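# Align the red-taped fader knob with its tape mark

## Task

Find the fader that has red tape next to it and slide its knob until it sits level with the mark drawn on that tape, then release it. Do not move any of the other faders.

## Robot and tools

Robot: two arms, left_arm and right_arm, mounted on opposite sides of the table. Each arm has six revolute joints and a parallel gripper. The names are labels only and do not tell you which side of a camera image an arm appears on.

Scene frame: the origin is at the table centre. +z points up and the table surface is at z = +0.020 m. left_arm's base is on the +y side and right_arm's base is on the -y side. Each gripper's fingers point along its own +x axis and close along its own y axis. The reported end_effector_position is the point midway between the finger pads, about 3-4 cm short of the fingertips. At long reach the printed hand position can be somewhat off from the true one.

Tool execute_actions. Its argument "actions" is a list holding zero or one item.
- Empty list, {"actions": []}: nothing is commanded and the current state comes back.
- Motion, {"actions": [{"rows": [[...]], "steps": N}]}: N is 1-15 control steps of 1/30 s each and defaults to 15. You give 1-15 rows, each applied for one step, and the final row is held for any remaining steps.
- Wait, {"actions": [{"steps": N}]}: N is up to 300. No new command is sent, and the call returns once N steps have passed since the previous result.
- Optional "pictures": true or false decides whether camera images come back. They are included by default.
- A refused call sends nothing to the robot.

Each row is one flat list of 14 numbers covering both arms, even if only one arm should move. The order is left_arm waist, shoulder, elbow, wrist pitch, wrist yaw, wrist roll, gripper opening, then the same seven for right_arm. The six joint values are absolute target angles in radians, on the same scale as the Joint positions line. They are not offsets. Stated ranges per arm:
- waist -3.054 to 3.054
- shoulder 0.000 to 3.142
- elbow 0.000 to 2.356
- wrist pitch -1.571 to 1.571
- wrist yaw -1.571 to 1.571
- wrist roll -3.142 to 3.142
The true limits may sit up to 0.010 rad either way from these. A target more than 0.010 rad beyond a limit, and further out than the joint's last reported angle, gets the whole call refused. A target between the real limit and that margin is clipped to the limit, and the result may print "joint sent to its limit"; this line can refer to an earlier action that was still running. Getting no such line does not prove the joint has room left.

The gripper opening is an absolute value from -1 to 1. +1 is fully open, which is 0.088 m between the pads. Empty fingers touch at about -0.80, and values below that close them no further. A full close takes at least about 0.5 s.

Motion limits:
- Each step, a joint's target is kept within a fixed distance of its measured angle: 0.211 rad for waist, shoulder and elbow, 0.213 for wrist pitch, 0.267 for wrist yaw, 0.228 for wrist roll.
- If the targets would move the gripper more than 70 mm from where it is, all of that arm's targets are pulled back toward the current angles.
- Friction can leave joints short of the target, especially when the arm is stretched out, and tiny changes may do nothing. Read Joint positions after each move.
- Between calls the arms keep heading for the last row sent. They stop once everything has nearly stopped moving or a step is HELD. After that, only a new action makes them move further.

Result lines:
- State line, left_arm: … | right_arm: …, with each gripper's position (m), orientation quaternion (w,x,y,z), and linear (m/s) and angular (rad/s) velocity, all in the scene frame.
- Joint positions and Joint velocities: one block per arm, the six joints in row order, then the pad gap in metres.
- grip_measured: the measured finger opening, on the same -1..1 scale you command. Each gripper's reading may be off by about 1 mm, by a fixed amount for that gripper.
- "joint command not followed": a clearance check altered or blocked some joint targets. The rest of the row still ran.
- HELD: marks steps where all or part of your row was not sent.
- MOTOR HOT: a motor is at 50 °C or more.
- OVER-TEMPERATURE FAULT: a motor reached 95 °C and the arm is held until it cools. If it does not cool in time, that arm and its gripper lose power and go limp.
- Torque fault: contact torque reached a joint's load limit, so that arm freezes for 10 s and drops the rest of the call. Load limits (N m): waist 17.6, shoulder 21.8, elbow 21.7, wrist pitch 5.74, wrist yaw 5.72, wrist roll 5.36.

Gripping: to keep hold of something, keep commanding an opening well below grip_measured. The lower you go, the harder the squeeze, up to roughly 34 N per pad. A fast close can squeeze harder and may pop the fingers open.

Tool zoom_image: gives an enlarged view of part of a camera's latest image. Arguments: camera, one of cam_head_left, cam_head_right, cam_high, cam_low, cam_left_wrist, cam_right_wrist, and region [x0, y0, x1, y1] in pixels with (0,0) at the top-left. The region can be at most 504 by 504. All images are 504x504.

Tool finished_scene: takes scene, the number of the current scene. This cannot be undone, so only call it once the knob sits on the tape line and the gripper has let go. Answering without any tool call ends everything.

A sensible order:
1. Look at the scene and pick out the red-taped fader.
2. Bring one gripper above its knob.
3. Lower the gripper, grip or nudge the knob, and slide it along its track to the tape mark.
4. Check with the zoom_image tool.
5. Open the gripper and lift it clear.
6. Call finished_scene.

Avoid:
- bumping the other faders
- pushing down hard enough to cause a torque fault
- letting the arms collide or press on each other, mounts included
- knocking anything off the table
- holding loads for long, which heats the motors
- abrupt, jerky moves

Something may occasionally nudge a loose object, so check the result before finishing.

Each tool is called after "Request:" as a command line: name --argument value for each argument, lists and objects as JSON in quotes; but a table of rows of numbers goes row by row, as --pt "numbers of a row", without its own name.

## Session

Request:
execute_actions --actions '[]'

Scene clock: 0.00 s of 4000.00 s.
left_arm: end_effector_position=(+0.2228, +0.3341, +0.2289) grip_measured=+0.829 end_effector_quat_wxyz=(+0.706, -0.375, +0.375, -0.469) end_effector_velocity=(+0.001, +0.002, -0.005) end_effector_angular_velocity=(+0.015, +0.021, +0.011) | right_arm: end_effector_position=(+0.0098, -0.1536, +0.4071) grip_measured=+0.840 end_effector_quat_wxyz=(+0.485, +0.025, -0.017, +0.874) end_effector_velocity=(+0.002, -0.000, -0.001) end_effector_angular_velocity=(+0.002, -0.007, -0.010)
Joint positions: left_arm=[ 1.038  1.089  0.076  0.81   0.489 -1.013  0.08 ] | right_arm=[-0.     0.854  0.655  0.258  0.    -0.006  0.08 ]
Joint velocities: left_arm=[ 0.002 -0.002 -0.002 -0.022 -0.007 -0.007 -0.   ] | right_arm=[-0.002 -0.007 -0.002 -0.007  0.007 -0.007  0.   ]
Motor temperatures (°C, as the motors report them): left_arm=[18 21 19 20 20 22] | right_arm=[20 19 20 20 21 19]
Heat: left arm: hottest wrist roll 22 °C (+0.0 °C/min); right arm: hottest wrist yaw 21 °C (+0.0 °C/min).

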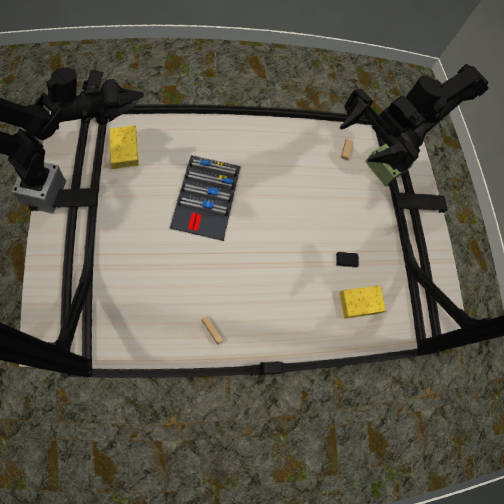

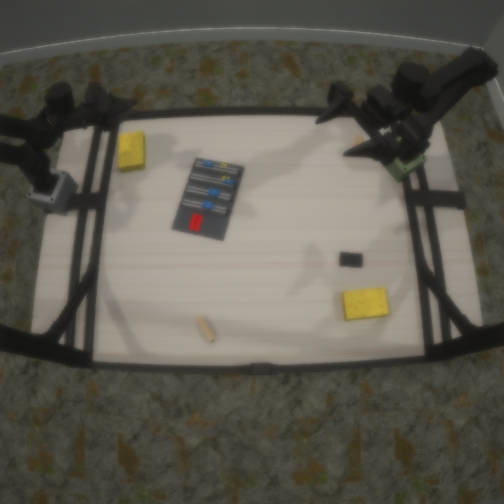

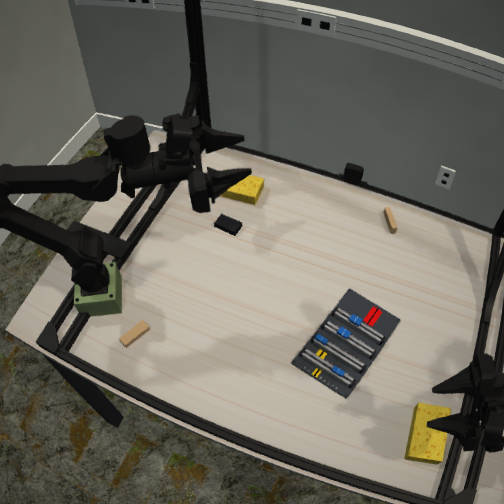

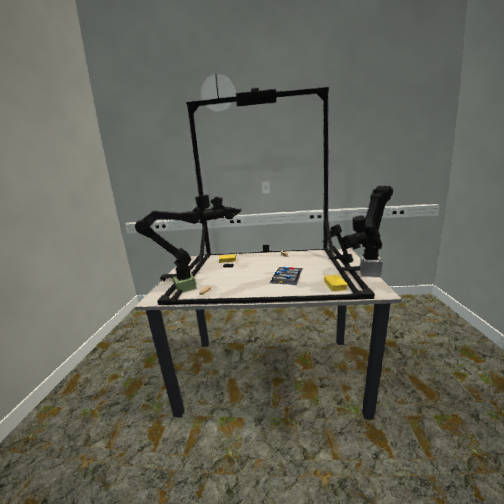

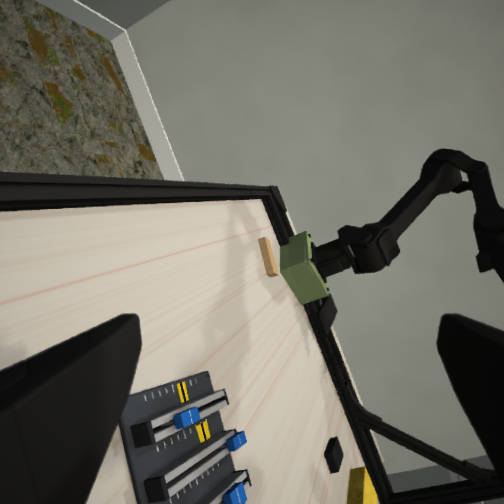

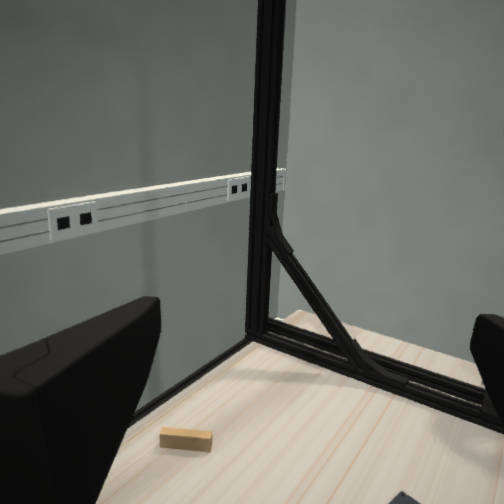

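Request:
zoom_image --camera "cam_head_left" --region '[155,145,255,245]'

Request:
zoom_image --camera "cam_high" --region '[285,280,410,405]'

Region (155, 145, 255, 245) of cam_head_left's 504x504 image, scaled by 5.040, with more detail than that image has.

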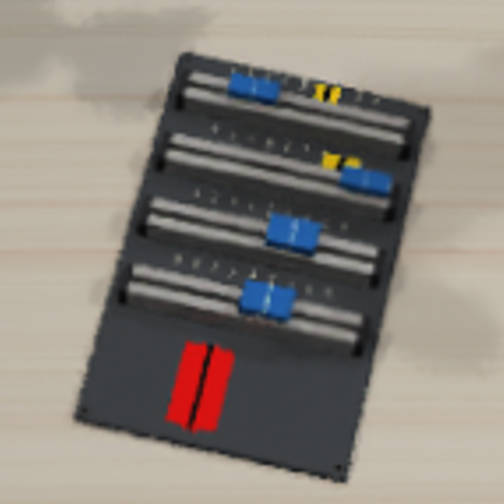

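Region (285, 280, 410, 405) of cam_high's 504x504 image, scaled by 4.032, with more detail than that image has.

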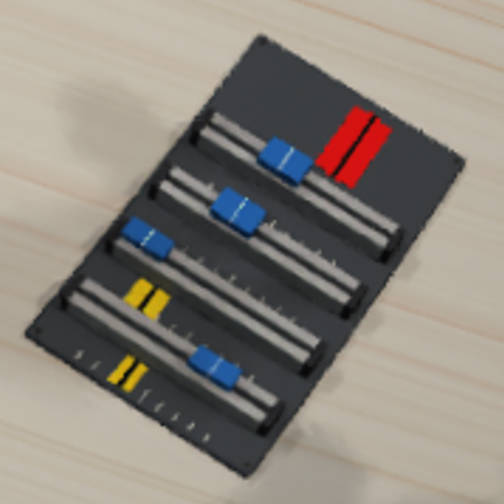

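Request:
execute_actions --actions '[{"rows":[[0.6,1.2,0.8,0,0,0,0.8,0,0.854,0.655,0.258,0,0,0.84]]}]' --pictures false

Request:
execute_actions --actions '[{"rows":[[0.18,1.85,1.16,-0.41,0,0,0.8,0,0.854,0.655,0.258,0,0,0.84]]}]' --pictures false

Request:
execute_actions --actions '[{"steps":30}]'

Scene clock: 27.43 s of 4000.00 s.
left_arm: end_effector_position=(+0.2059, +0.2283, +0.3270) grip_measured=+0.800 end_effector_quat_wxyz=(+0.809, +0.042, +0.198, -0.553) end_effector_velocity=(+0.004, -0.031, +0.145) end_effector_angular_velocity=(+0.496, -1.477, -0.590) | right_arm: end_effector_position=(+0.0098, -0.1536, +0.4071) grip_measured=+0.840 end_effector_quat_wxyz=(+0.485, +0.025, -0.015, +0.874) end_effector_velocity=(+0.000, -0.001, -0.001) end_effector_angular_velocity=(+0.001, -0.025, +0.004)
Joint positions: left_arm=[ 0.607  1.191  0.752  0.063  0.011 -0.158  0.078] | right_arm=[-0.     0.854  0.655  0.258  0.    -0.002  0.08 ]
Joint velocities: left_arm=[-0.046  0.002  0.564 -0.535 -0.066  1.648 -0.   ] | right_arm=[-0.002 -0.007  0.002 -0.022 -0.007 -0.022 -0.   ]
Motor temperatures (°C, as the motors report them): left_arm=[18 21 21 23 20 22] | right_arm=[20 19 24 24 21 19]
Heat: left arm: hottest wrist pitch 23 °C (+2.2 °C/min); right arm: hottest elbow 24 °C (+6.6 °C/min).
Steps of this call (steps 1 to 90: nothing new was sent; then 23.93 s passed at rest; steps 91 to 105: all 15 steps of this action). Readings (joint positions):
91: left_arm=[1.017 1.097 0.094 0.780 0.447 -0.982] | right_arm=[-0.000 0.854 0.655 0.258 0.000 -0.006]
92: left_arm=[0.959 1.121 0.139 0.707 0.371 -0.918] | right_arm=[-0.000 0.854 0.655 0.258 0.000 -0.005]
94: left_arm=[0.850 1.168 0.244 0.597 0.234 -0.802] | right_arm=[-0.000 0.854 0.655 0.258 0.000 -0.004]
98: left_arm=[0.665 1.189 0.450 0.376 0.068 -0.568] | right_arm=[-0.000 0.854 0.655 0.258 0.000 -0.003]
105: the state above

Scene clock: 27.93 s of 4000.00 s.
left_arm: end_effector_position=(+0.0506, +0.1614, +0.1803) grip_measured=+0.800 end_effector_quat_wxyz=(+0.593, +0.363, +0.343, -0.631) end_effector_velocity=(-0.018, +0.093, -0.403) end_effector_angular_velocity=(+1.249, -0.103, -0.076) | right_arm: end_effector_position=(+0.0098, -0.1536, +0.4071) grip_measured=+0.840 end_effector_quat_wxyz=(+0.485, +0.025, -0.015, +0.874) end_effector_velocity=(-0.002, -0.001, -0.001) end_effector_angular_velocity=(-0.009, +0.001, +0.020)
Joint positions: left_arm=[ 0.185  1.789  1.14  -0.397 -0.002 -0.007  0.078] | right_arm=[-0.     0.854  0.655  0.258  0.    -0.002  0.08 ]
Joint velocities: left_arm=[-0.061  0.921 -0.002 -0.33  -0.007  0.022  0.   ] | right_arm=[-0.002  0.002  0.002 -0.007 -0.022  0.007 -0.   ]
Motor temperatures (°C, as the motors report them): left_arm=[18 21 21 23 20 22] | right_arm=[20 19 24 24 21 19]
Heat: left arm: hottest wrist pitch 23 °C (+2.1 °C/min); right arm: hottest elbow 24 °C (+6.4 °C/min).
Steps of this call (steps 1 to 15: all 15 steps of this action). Readings (joint positions):
1: left_arm=[0.594 1.206 0.782 0.024 -0.002 -0.118] | right_arm=[-0.000 0.854 0.655 0.258 0.000 -0.002]
2: left_arm=[0.555 1.238 0.826 -0.025 -0.009 -0.093] | right_arm=[-0.000 0.854 0.655 0.258 0.000 -0.002]
4: left_arm=[0.466 1.325 0.915 -0.109 -0.006 -0.057] | right_arm=[-0.000 0.854 0.655 0.258 0.000 -0.002]
8: left_arm=[0.300 1.490 1.057 -0.275 -0.005 -0.025] | right_arm=[-0.000 0.854 0.655 0.258 0.000 -0.002]
15: the state above

Scene clock: 28.93 s of 4000.00 s.
left_arm: end_effector_position=(+0.0495, +0.1637, +0.1590) grip_measured=+0.800 end_effector_quat_wxyz=(+0.581, +0.383, +0.360, -0.621) end_effector_velocity=(+0.004, +0.002, -0.002) end_effector_angular_velocity=(+0.011, -0.024, +0.006) | right_arm: end_effector_position=(+0.0098, -0.1536, +0.4071) grip_measured=+0.840 end_effector_quat_wxyz=(+0.485, +0.025, -0.015, +0.874) end_effector_velocity=(-0.002, -0.002, -0.002) end_effector_angular_velocity=(+0.006, -0.024, +0.018)
Joint positions: left_arm=[ 0.182  1.846  1.148 -0.409 -0.002 -0.006  0.078] | right_arm=[-0.     0.854  0.655  0.258  0.    -0.002  0.08 ]
Joint velocities: left_arm=[ 0.002  0.002 -0.002 -0.007 -0.022  0.007 -0.   ] | right_arm=[-0.002 -0.002 -0.002 -0.007 -0.022 -0.022 -0.   ]
Motor temperatures (°C, as the motors report them): left_arm=[18 21 21 23 20 22] | right_arm=[20 19 24 24 21 19]
Heat: left arm: hottest wrist pitch 23 °C (+2.1 °C/min); right arm: hottest elbow 24 °C (+6.2 °C/min).
Steps of this call (steps 1 to 30: the robot went on to your last target). Readings (joint positions):
1: left_arm=[0.184 1.816 1.140 -0.407 -0.002 -0.007] | right_arm=[-0.000 0.854 0.655 0.258 0.000 -0.002]
2: left_arm=[0.184 1.834 1.140 -0.410 -0.002 -0.007] | right_arm=[-0.000 0.854 0.655 0.258 0.000 -0.002]
4: left_arm=[0.184 1.846 1.140 -0.410 -0.002 -0.006] | right_arm=[-0.000 0.854 0.655 0.258 0.000 -0.002]
8: left_arm=[0.183 1.846 1.148 -0.409 -0.002 -0.006] | right_arm=[-0.000 0.854 0.655 0.258 0.000 -0.002]
30: the state above
All arms were judged still, so your last target was given up. Only a new action makes them travel on or press farther. Fingers that are still opening or closing keep moving.

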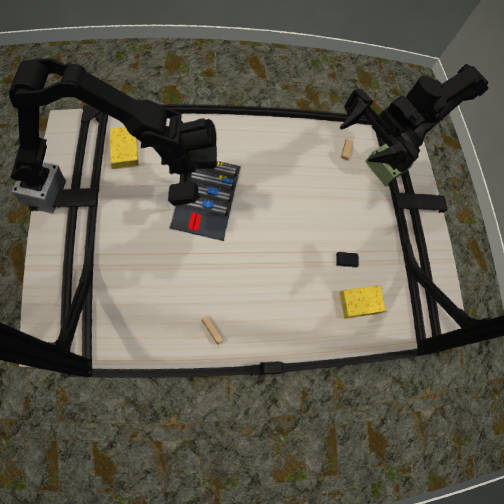

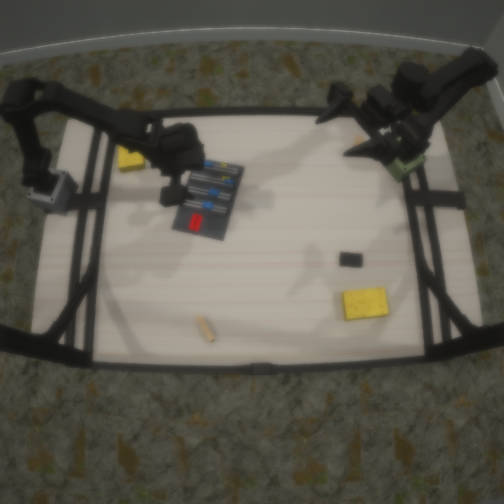

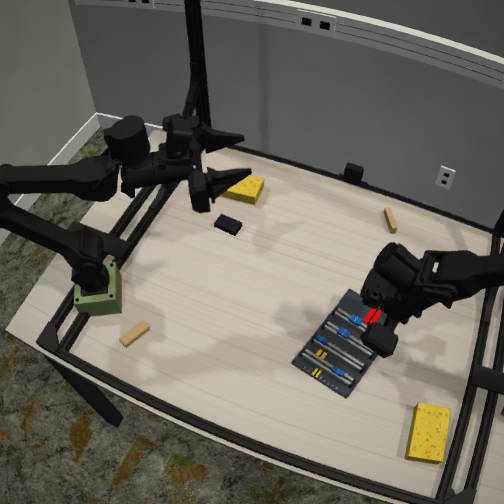

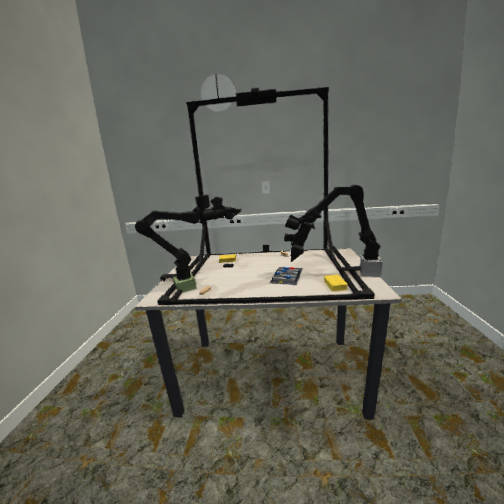

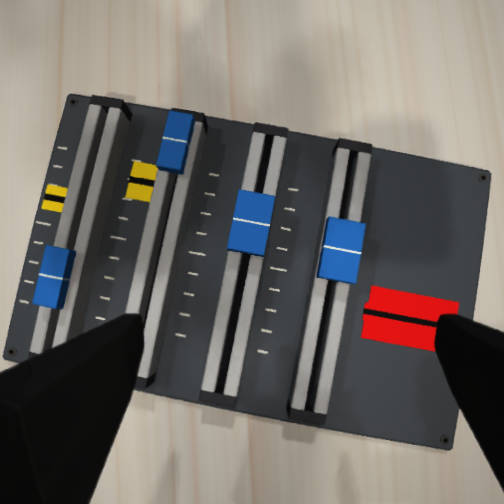

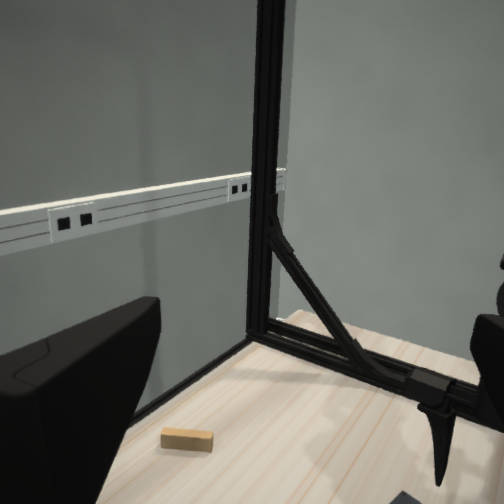

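Request:
execute_actions --actions '[{"rows":[[0.118,2.0,1.5,-0.9,0,0.9,1,0,0.854,0.655,0.258,0,0,0.84]],"steps":12}]' --pictures false

Request:
execute_actions --actions '[{"rows":[[0.118,2.233,1.65,-0.978,0,1.68,1,0,0.854,0.655,0.258,0,0,0.84]]}]' --pictures false

Request:
execute_actions --actions '[{"steps":15}]'

Scene clock: 42.60 s of 4000.00 s.
left_arm: end_effector_position=(+0.0229, +0.1712, +0.1741) grip_measured=+0.989 end_effector_quat_wxyz=(+0.320, +0.621, +0.201, -0.687) end_effector_velocity=(+0.009, +0.049, -0.003) end_effector_angular_velocity=(+0.204, -0.394, -1.745) | right_arm: end_effector_position=(+0.0098, -0.1536, +0.4071) grip_measured=+0.840 end_effector_quat_wxyz=(+0.485, +0.025, -0.015, +0.874) end_effector_velocity=(+0.002, +0.001, -0.002) end_effector_angular_velocity=(-0.010, +0.003, -0.009)
Joint positions: left_arm=[ 0.116  1.982  1.48  -0.876 -0.002  0.676  0.087] | right_arm=[-0.     0.854  0.655  0.258  0.    -0.002  0.08 ]
Joint velocities: left_arm=[-0.002  0.007  0.042 -0.286 -0.022  1.78   0.002] | right_arm=[-0.002 -0.002 -0.002 -0.007  0.007  0.007 -0.   ]
Motor temperatures (°C, as the motors report them): left_arm=[18 24 22 23 20 22] | right_arm=[20 19 25 25 21 19]
Heat: left arm: hottest shoulder 24 °C (+2.8 °C/min); right arm: hottest elbow 25 °C (+5.6 °C/min).
Steps of this call (steps 1 to 90: nothing new was sent; then 10.27 s passed at rest; steps 91 to 102: all 12 steps of this action). Readings (joint positions):
91: left_arm=[0.181 1.859 1.170 -0.444 -0.002 0.025] | right_arm=[-0.000 0.854 0.655 0.258 0.000 -0.002]
92: left_arm=[0.171 1.888 1.222 -0.515 -0.002 0.091] | right_arm=[-0.000 0.854 0.655 0.258 0.000 -0.002]
94: left_arm=[0.144 1.947 1.330 -0.613 -0.002 0.209] | right_arm=[-0.000 0.854 0.655 0.258 0.000 -0.002]
98: left_arm=[0.117 1.982 1.451 -0.811 -0.002 0.443] | right_arm=[-0.000 0.854 0.655 0.258 0.000 -0.002]
102: the state above

Scene clock: 43.10 s of 4000.00 s.
left_arm: end_effector_position=(+0.0218, +0.1629, +0.1155) grip_measured=+0.992 end_effector_quat_wxyz=(-0.039, +0.707, -0.042, -0.705) end_effector_velocity=(-0.001, -0.007, +0.005) end_effector_angular_velocity=(-0.025, -0.009, -1.299) | right_arm: end_effector_position=(+0.0098, -0.1536, +0.4071) grip_measured=+0.840 end_effector_quat_wxyz=(+0.485, +0.025, -0.015, +0.874) end_effector_velocity=(+0.001, -0.001, -0.001) end_effector_angular_velocity=(-0.006, +0.005, -0.004)
Joint positions: left_arm=[ 0.116  2.23   1.639 -0.976 -0.002  1.548  0.088] | right_arm=[-0.     0.854  0.655  0.258  0.    -0.002  0.08 ]
Joint velocities: left_arm=[-0.002 -0.002  0.017  0.007 -0.007  1.297 -0.   ] | right_arm=[ 0.002 -0.007 -0.002 -0.007  0.007  0.007 -0.   ]
Motor temperatures (°C, as the motors report them): left_arm=[18 24 22 23 20 22] | right_arm=[20 19 25 25 21 19]
Heat: left arm: hottest shoulder 24 °C (+2.8 °C/min); right arm: hottest elbow 25 °C (+5.6 °C/min).
Steps of this call (steps 1 to 15: all 15 steps of this action). Readings (joint positions):
1: left_arm=[0.116 2.003 1.501 -0.907 -0.002 0.735] | right_arm=[-0.000 0.854 0.655 0.258 0.000 -0.002]
2: left_arm=[0.116 2.041 1.544 -0.936 -0.002 0.795] | right_arm=[-0.000 0.854 0.655 0.258 0.000 -0.002]
4: left_arm=[0.116 2.121 1.609 -0.933 -0.002 0.912] | right_arm=[-0.000 0.854 0.655 0.258 0.000 -0.002]
8: left_arm=[0.116 2.216 1.625 -0.973 -0.002 1.146] | right_arm=[-0.000 0.854 0.655 0.258 0.000 -0.002]
15: the state above

Scene clock: 43.60 s of 4000.00 s.
left_arm: end_effector_position=(+0.0218, +0.1629, +0.1155) grip_measured=+0.992 end_effector_quat_wxyz=(-0.083, +0.703, -0.086, -0.701) end_effector_velocity=(+0.002, -0.003, +0.002) end_effector_angular_velocity=(-0.015, -0.020, +0.005) | right_arm: end_effector_position=(+0.0098, -0.1536, +0.4071) grip_measured=+0.840 end_effector_quat_wxyz=(+0.485, +0.025, -0.015, +0.874) end_effector_velocity=(-0.002, -0.001, -0.000) end_effector_angular_velocity=(+0.014, -0.018, +0.018)
Joint positions: left_arm=[ 0.116  2.23   1.639 -0.976 -0.002  1.674  0.088] | right_arm=[-0.     0.854  0.655  0.258  0.    -0.002  0.08 ]
Joint velocities: left_arm=[-0.002 -0.002  0.002  0.007 -0.022 -0.007 -0.   ] | right_arm=[-0.002  0.002 -0.002  0.007 -0.022 -0.022 -0.   ]
Motor temperatures (°C, as the motors report them): left_arm=[18 24 22 23 20 22] | right_arm=[20 19 25 25 21 19]
Heat: left arm: hottest shoulder 24 °C (+2.8 °C/min); right arm: hottest elbow 25 °C (+5.5 °C/min).
Steps of this call (steps 1 to 15: the robot went on to your last target). Readings (joint positions):
1: left_arm=[0.116 2.230 1.639 -0.976 -0.002 1.586] | right_arm=[-0.000 0.854 0.655 0.258 0.000 -0.002]
2: left_arm=[0.116 2.230 1.639 -0.976 -0.002 1.612] | right_arm=[-0.000 0.854 0.655 0.258 0.000 -0.002]
4: left_arm=[0.116 2.230 1.639 -0.976 -0.002 1.643] | right_arm=[-0.000 0.854 0.655 0.258 0.000 -0.002]
8: left_arm=[0.116 2.230 1.639 -0.976 -0.002 1.666] | right_arm=[-0.000 0.854 0.655 0.258 0.000 -0.002]
15: the state above

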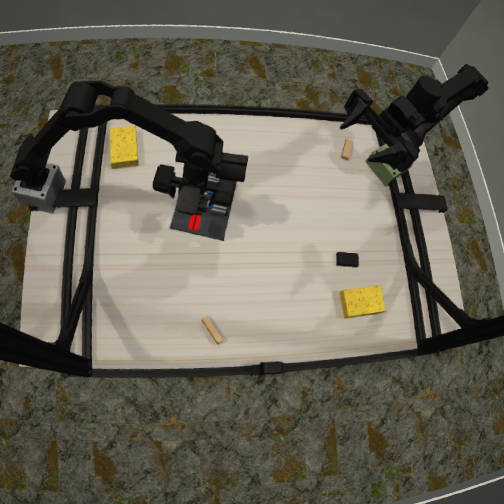

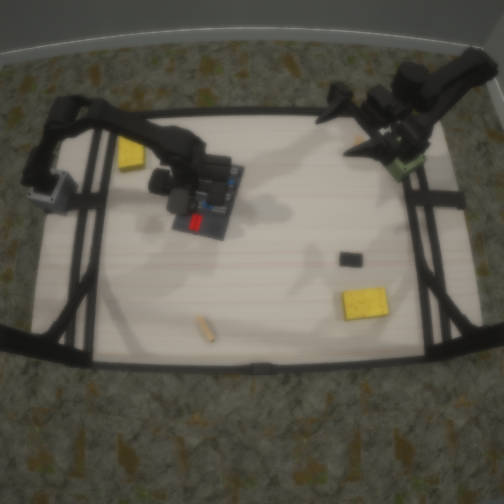

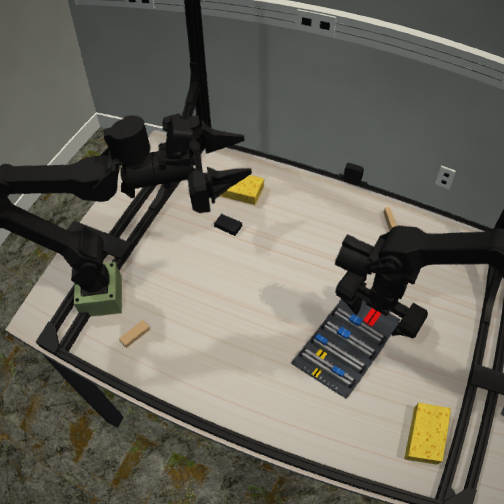

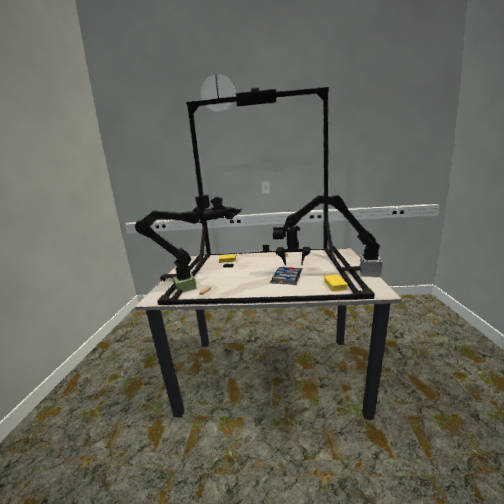

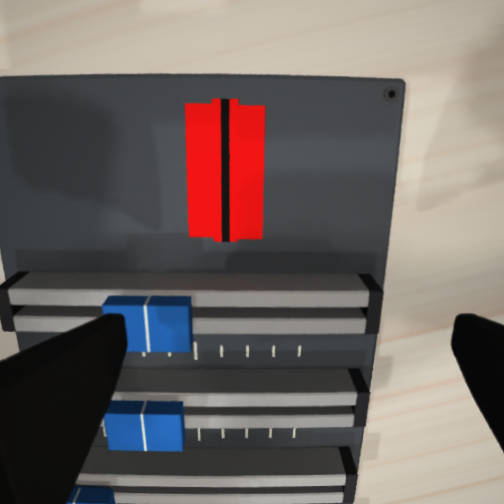

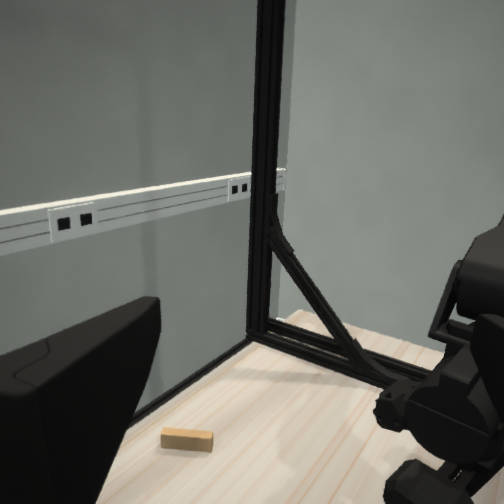

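Request:
execute_actions --actions '[{"rows":[[0.147,2.33,1.77,-1.0,0,1.71,1,0,0.854,0.655,0.258,0,0,0.84]]}]'

Scene clock: 53.53 s of 4000.00 s.
left_arm: end_effector_position=(+0.0326, +0.1390, +0.1097) grip_measured=+0.992 end_effector_quat_wxyz=(-0.078, +0.703, -0.090, -0.701) end_effector_velocity=(-0.002, +0.001, +0.004) end_effector_angular_velocity=(+0.008, +0.007, +0.005) | right_arm: end_effector_position=(+0.0098, -0.1536, +0.4071) grip_measured=+0.840 end_effector_quat_wxyz=(+0.485, +0.025, -0.015, +0.874) end_effector_velocity=(-0.003, -0.001, -0.007) end_effector_angular_velocity=(-0.018, -0.022, +0.019)
Joint positions: left_arm=[ 0.148  2.313  1.756 -0.998 -0.002  1.704  0.088] | right_arm=[-0.     0.854  0.655  0.258  0.    -0.002  0.08 ]
Joint velocities: left_arm=[-0.002 -0.002  0.012 -0.022  0.007 -0.007 -0.   ] | right_arm=[-0.002  0.002 -0.002 -0.022 -0.022 -0.007 -0.   ]
Motor temperatures (°C, as the motors report them): left_arm=[18 26 23 23 20 22] | right_arm=[20 19 25 26 21 19]
Heat: left arm: hottest shoulder 26 °C (+4.5 °C/min); right arm: hottest wrist pitch 26 °C (+5.6 °C/min).
Steps of this call (steps 1 to 15: the robot went on to your last target; steps 16 to 90: nothing new was sent; then 6.43 s passed at rest; steps 91 to 105: all 15 steps of this action). Readings (joint positions):
91: left_arm=[0.117 2.238 1.653 -0.988 -0.002 1.679] | right_arm=[-0.000 0.854 0.655 0.258 0.000 -0.002]
92: left_arm=[0.121 2.256 1.682 -0.997 -0.003 1.688] | right_arm=[-0.000 0.854 0.655 0.258 0.000 -0.002]
94: left_arm=[0.132 2.286 1.727 -0.986 -0.003 1.695] | right_arm=[-0.000 0.854 0.655 0.258 0.000 -0.002]
98: left_arm=[0.147 2.308 1.749 -0.997 -0.002 1.702] | right_arm=[-0.000 0.854 0.655 0.258 0.000 -0.002]
105: the state above

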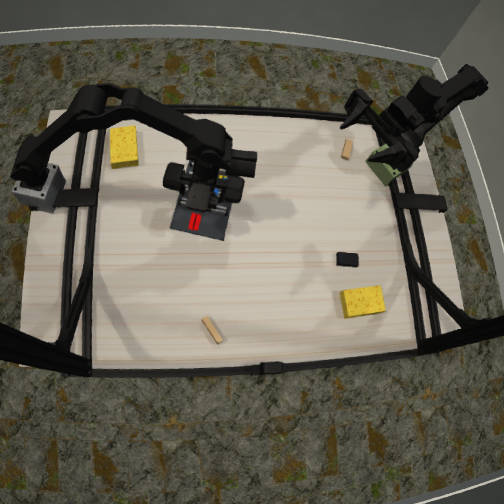

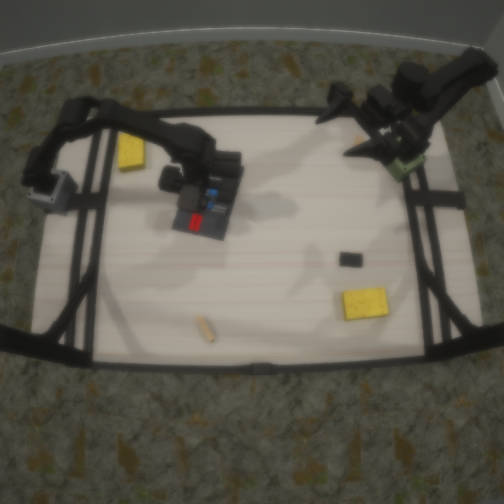

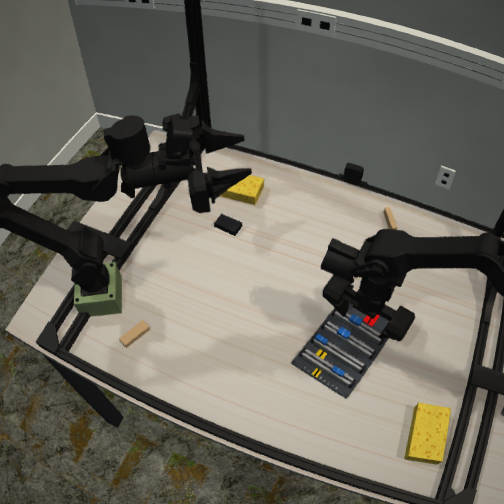

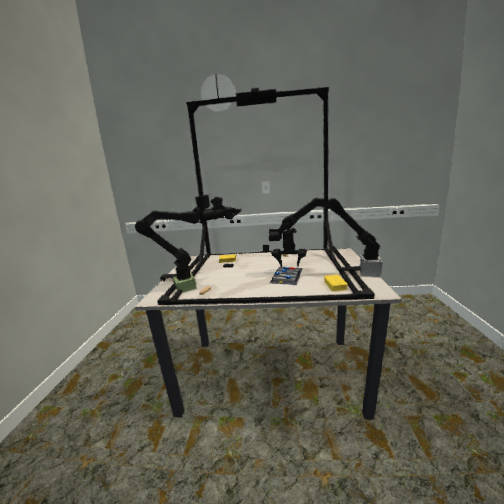

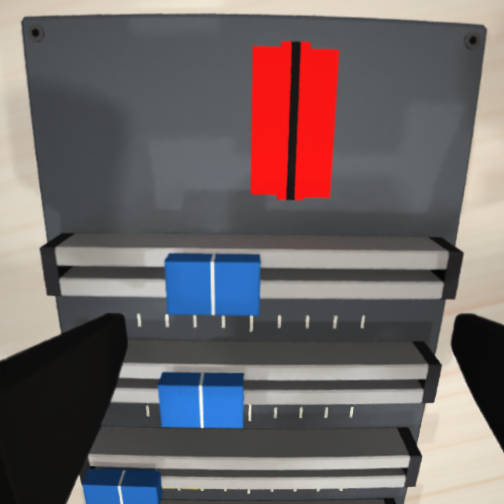

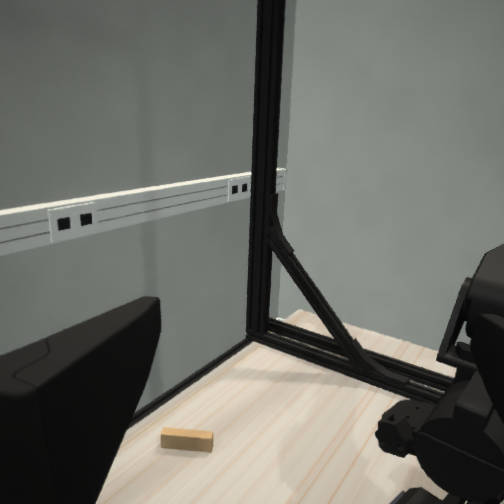

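Request:
execute_actions --actions '[{"rows":[[0.147,2.355,1.76,-0.99,0,1.71,0.95,0,0.854,0.655,0.258,0,0,0.84]]}]'

Scene clock: 59.17 s of 4000.00 s.
left_arm: end_effector_position=(+0.0327, +0.1403, +0.0983) grip_measured=+0.950 end_effector_quat_wxyz=(-0.086, +0.703, -0.083, -0.701) end_effector_velocity=(+0.003, +0.003, -0.001) end_effector_angular_velocity=(+0.011, -0.009, +0.024) | right_arm: end_effector_position=(+0.0098, -0.1536, +0.4071) grip_measured=+0.840 end_effector_quat_wxyz=(+0.485, +0.025, -0.015, +0.874) end_effector_velocity=(-0.000, -0.000, -0.005) end_effector_angular_velocity=(-0.022, -0.006, +0.005)
Joint positions: left_arm=[ 0.148  2.34   1.758 -0.992 -0.002  1.705  0.086] | right_arm=[-0.     0.854  0.655  0.258  0.    -0.002  0.08 ]
Joint velocities: left_arm=[ 0.002 -0.002 -0.007 -0.007 -0.007 -0.022 -0.   ] | right_arm=[-0.002 -0.002 -0.002 -0.022 -0.007  0.007 -0.   ]
Motor temperatures (°C, as the motors report them): left_arm=[18 27 23 23 20 22] | right_arm=[20 19 26 26 21 19]
Heat: left arm: hottest shoulder 27 °C (+5.1 °C/min); right arm: hottest elbow 26 °C (+5.1 °C/min).
Steps of this call (steps 1 to 15: the robot went on to your last target; steps 16 to 90: nothing new was sent; then 2.13 s passed at rest; steps 91 to 105: all 15 steps of this action). Readings (joint positions):
91: left_arm=[0.148 2.315 1.758 -0.998 -0.002 1.705] | right_arm=[-0.000 0.854 0.655 0.258 0.000 -0.002]
92: left_arm=[0.148 2.318 1.758 -0.997 -0.002 1.705] | right_arm=[-0.000 0.854 0.655 0.258 0.000 -0.002]
94: left_arm=[0.148 2.325 1.758 -0.994 -0.002 1.705] | right_arm=[-0.000 0.854 0.655 0.258 0.000 -0.002]
98: left_arm=[0.148 2.339 1.758 -0.993 -0.002 1.705] | right_arm=[-0.000 0.854 0.655 0.258 0.000 -0.002]
105: the state above

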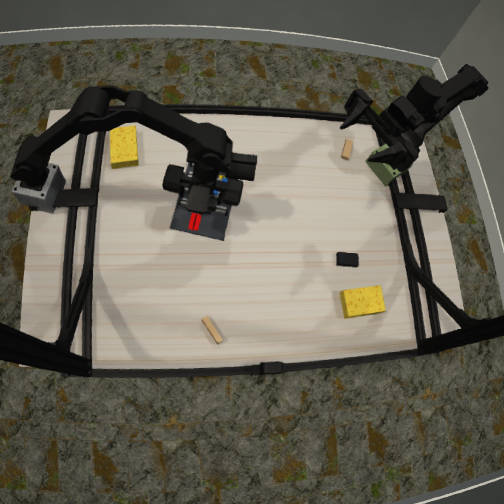

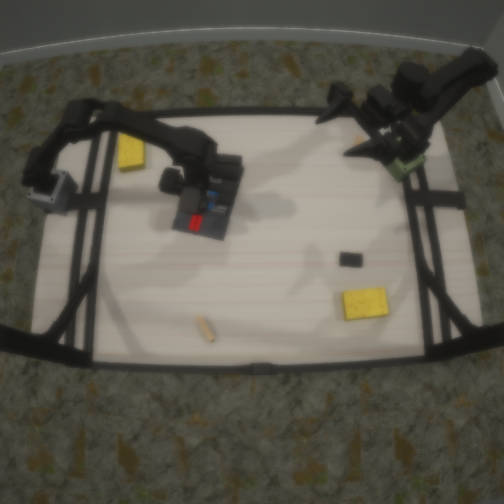

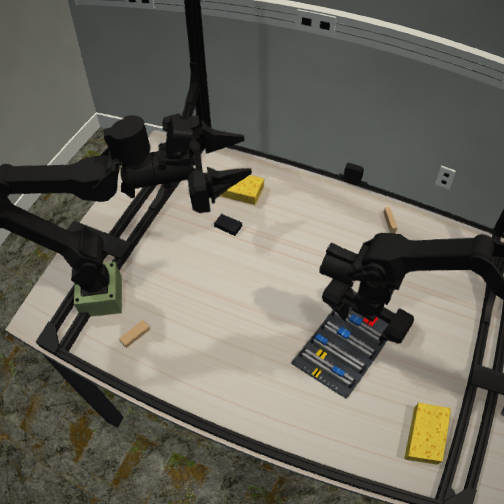

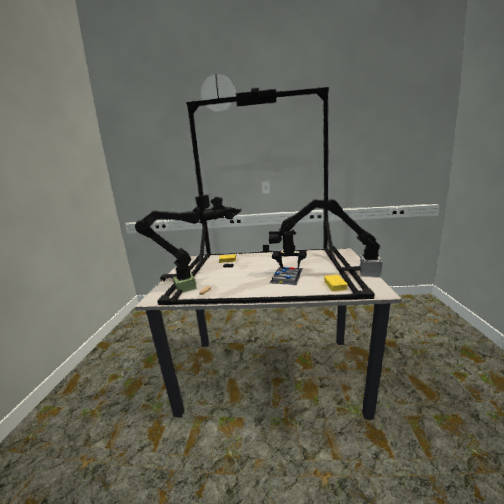

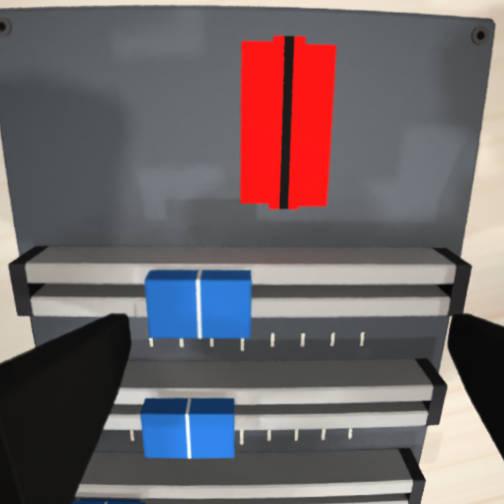

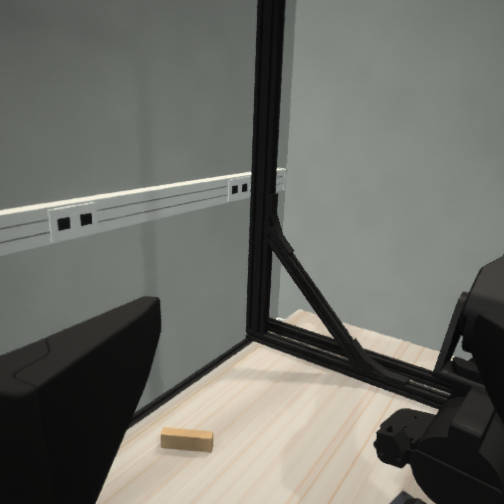

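Request:
execute_actions --actions '[{"rows":[[0.14,2.373,1.76,-0.977,0,1.71,0.95,0,0.854,0.655,0.258,0,0,0.84]]}]'

Request:
execute_actions --actions '[{"rows":[[0.14,2.373,1.76,-0.977,0,1.71,0.8,0,0.854,0.655,0.258,0,0,0.84],[0.14,2.373,1.76,-0.977,0,1.71,0.7,0,0.854,0.655,0.258,0,0,0.84],[0.14,2.373,1.76,-0.977,0,1.71,0.6,0,0.854,0.655,0.258,0,0,0.84],[0.14,2.373,1.76,-0.977,0,1.71,0.5,0,0.854,0.655,0.258,0,0,0.84],[0.14,2.373,1.76,-0.977,0,1.71,0.4,0,0.854,0.655,0.258,0,0,0.84]]}]'

Scene clock: 66.30 s of 4000.00 s.
left_arm: end_effector_position=(+0.0302, +0.1392, +0.0931) grip_measured=+0.950 end_effector_quat_wxyz=(-0.088, +0.703, -0.085, -0.701) end_effector_velocity=(+0.005, +0.005, -0.002) end_effector_angular_velocity=(+0.024, -0.025, +0.010) | right_arm: end_effector_position=(+0.0098, -0.1536, +0.4071) grip_measured=+0.840 end_effector_quat_wxyz=(+0.485, +0.025, -0.015, +0.874) end_effector_velocity=(+0.002, +0.001, +0.000) end_effector_angular_velocity=(+0.002, -0.007, -0.010)
Joint positions: left_arm=[ 0.142  2.353  1.758 -0.979 -0.003  1.705  0.086] | right_arm=[-0.     0.854  0.655  0.258  0.    -0.002  0.08 ]
Joint velocities: left_arm=[ 0.002  0.002 -0.002 -0.022 -0.022 -0.007 -0.   ] | right_arm=[-0.002 -0.002  0.002 -0.007  0.007 -0.007 -0.   ]
Motor temperatures (°C, as the motors report them): left_arm=[18 28 23 22 20 22] | right_arm=[20 19 26 27 21 19]
Heat: left arm: hottest shoulder 28 °C (+6.1 °C/min); right arm: hottest wrist pitch 27 °C (+5.1 °C/min).
Steps of this call (steps 1 to 15: the robot went on to your last target; steps 16 to 90: nothing new was sent; then 3.63 s passed at rest; steps 91 to 105: all 15 steps of this action). Readings (joint positions):
91: left_arm=[0.148 2.342 1.758 -0.991 -0.002 1.705] | right_arm=[-0.000 0.854 0.655 0.258 0.000 -0.002]
92: left_arm=[0.147 2.343 1.758 -0.986 -0.002 1.705] | right_arm=[-0.000 0.854 0.655 0.258 0.000 -0.002]
94: left_arm=[0.145 2.348 1.758 -0.982 -0.002 1.705] | right_arm=[-0.000 0.854 0.655 0.258 0.000 -0.002]
98: left_arm=[0.142 2.353 1.758 -0.979 -0.003 1.705] | right_arm=[-0.000 0.854 0.655 0.258 0.000 -0.002]
105: the state above

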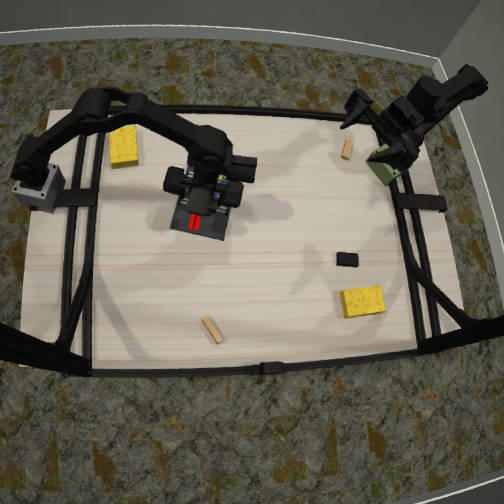

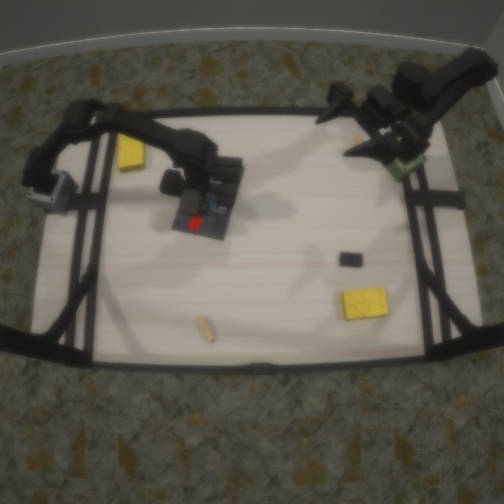

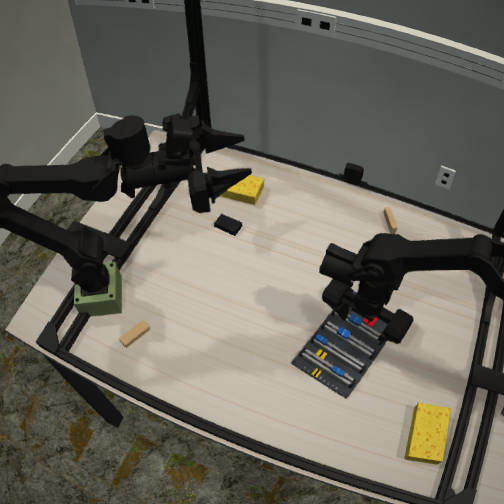

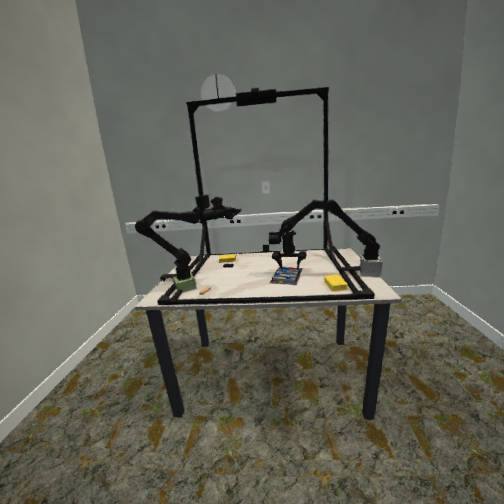

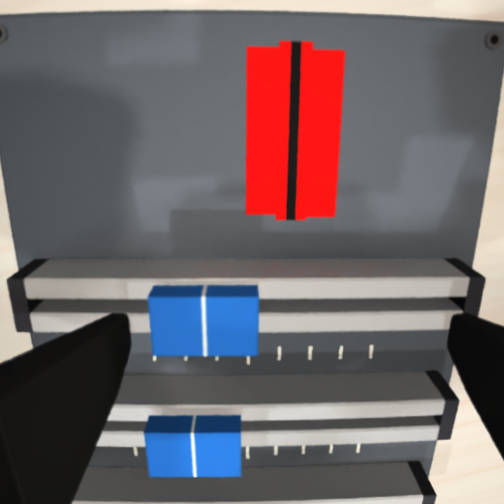

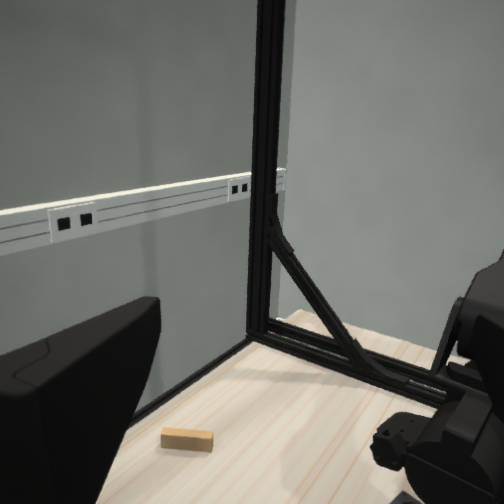

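Scene clock: 66.80 s of 4000.00 s.
left_arm: end_effector_position=(+0.0299, +0.1385, +0.0925) grip_measured=+0.407 end_effector_quat_wxyz=(-0.087, +0.703, -0.087, -0.701) end_effector_velocity=(+0.000, +0.002, +0.000) end_effector_angular_velocity=(+0.005, -0.023, -0.015) | right_arm: end_effector_position=(+0.0098, -0.1536, +0.4071) grip_measured=+0.840 end_effector_quat_wxyz=(+0.485, +0.025, -0.015, +0.874) end_effector_velocity=(-0.000, -0.001, -0.002) end_effector_angular_velocity=(+0.006, -0.023, +0.004)
Joint positions: left_arm=[ 0.142  2.354  1.758 -0.975 -0.003  1.705  0.059] | right_arm=[-0.     0.854  0.655  0.258  0.    -0.002  0.08 ]
Joint velocities: left_arm=[-0.007 -0.002 -0.002 -0.007 -0.022  0.007 -0.004] | right_arm=[-0.002 -0.002 -0.002 -0.007 -0.007 -0.022 -0.   ]
Motor temperatures (°C, as the motors report them): left_arm=[18 28 23 22 20 22] | right_arm=[20 19 26 27 21 19]
Heat: left arm: hottest shoulder 28 °C (+6.0 °C/min); right arm: hottest wrist pitch 27 °C (+5.0 °C/min).
Steps of this call (steps 1 to 15: all 15 steps of this action). Readings (joint positions):
1: left_arm=[0.142 2.353 1.758 -0.979 -0.003 1.705] | right_arm=[-0.000 0.854 0.655 0.258 0.000 -0.002]
2: left_arm=[0.142 2.353 1.758 -0.978 -0.003 1.705] | right_arm=[-0.000 0.854 0.655 0.258 0.000 -0.002]
4: left_arm=[0.142 2.353 1.758 -0.976 -0.003 1.705] | right_arm=[-0.000 0.854 0.655 0.258 0.000 -0.002]
8: left_arm=[0.142 2.354 1.758 -0.975 -0.003 1.705] | right_arm=[-0.000 0.854 0.655 0.258 0.000 -0.002]
15: the state above

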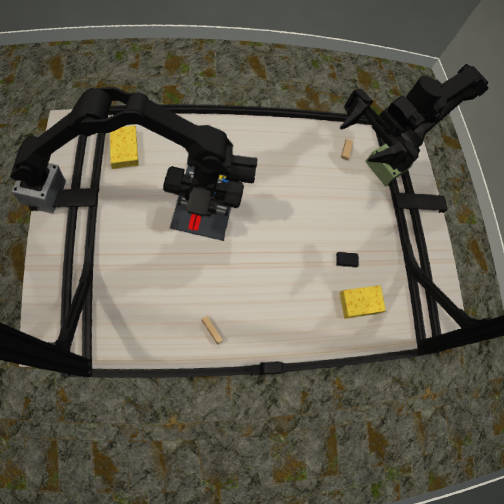

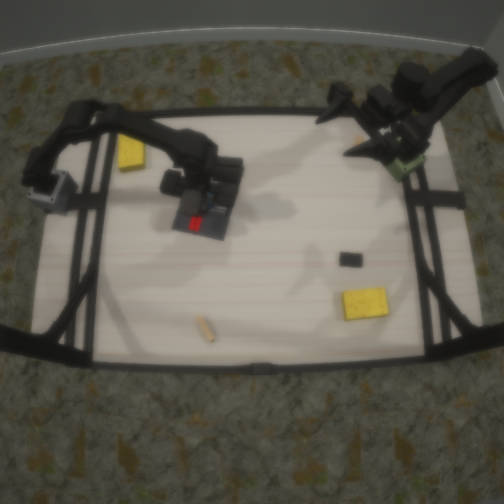

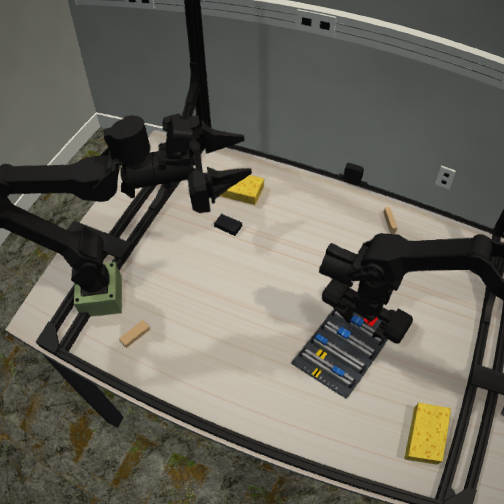

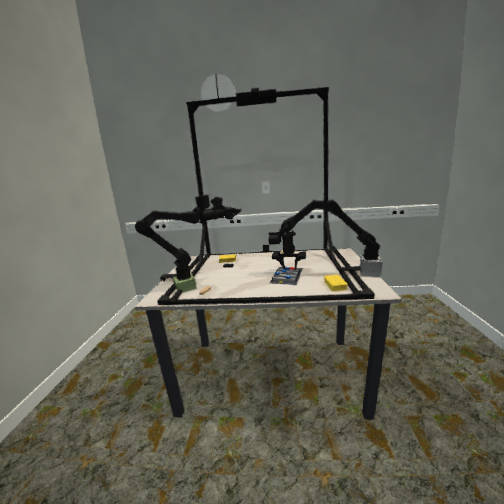

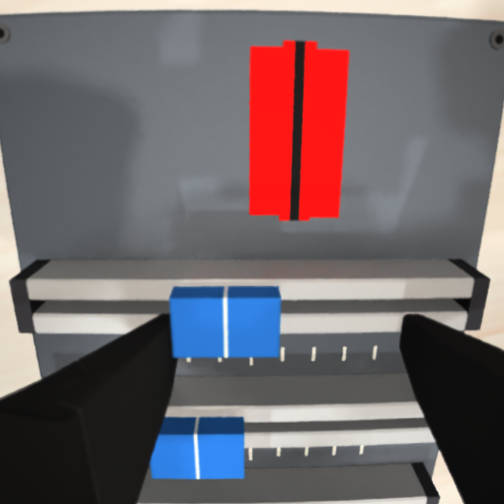

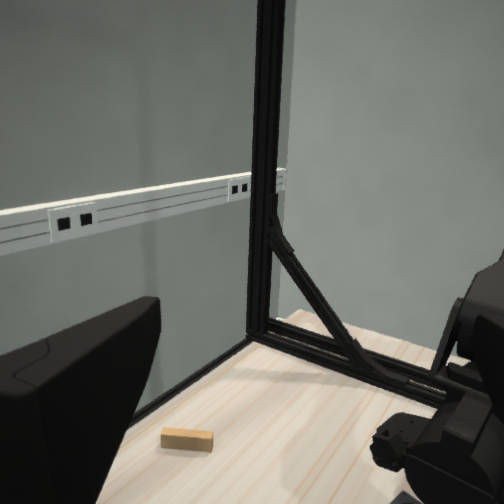

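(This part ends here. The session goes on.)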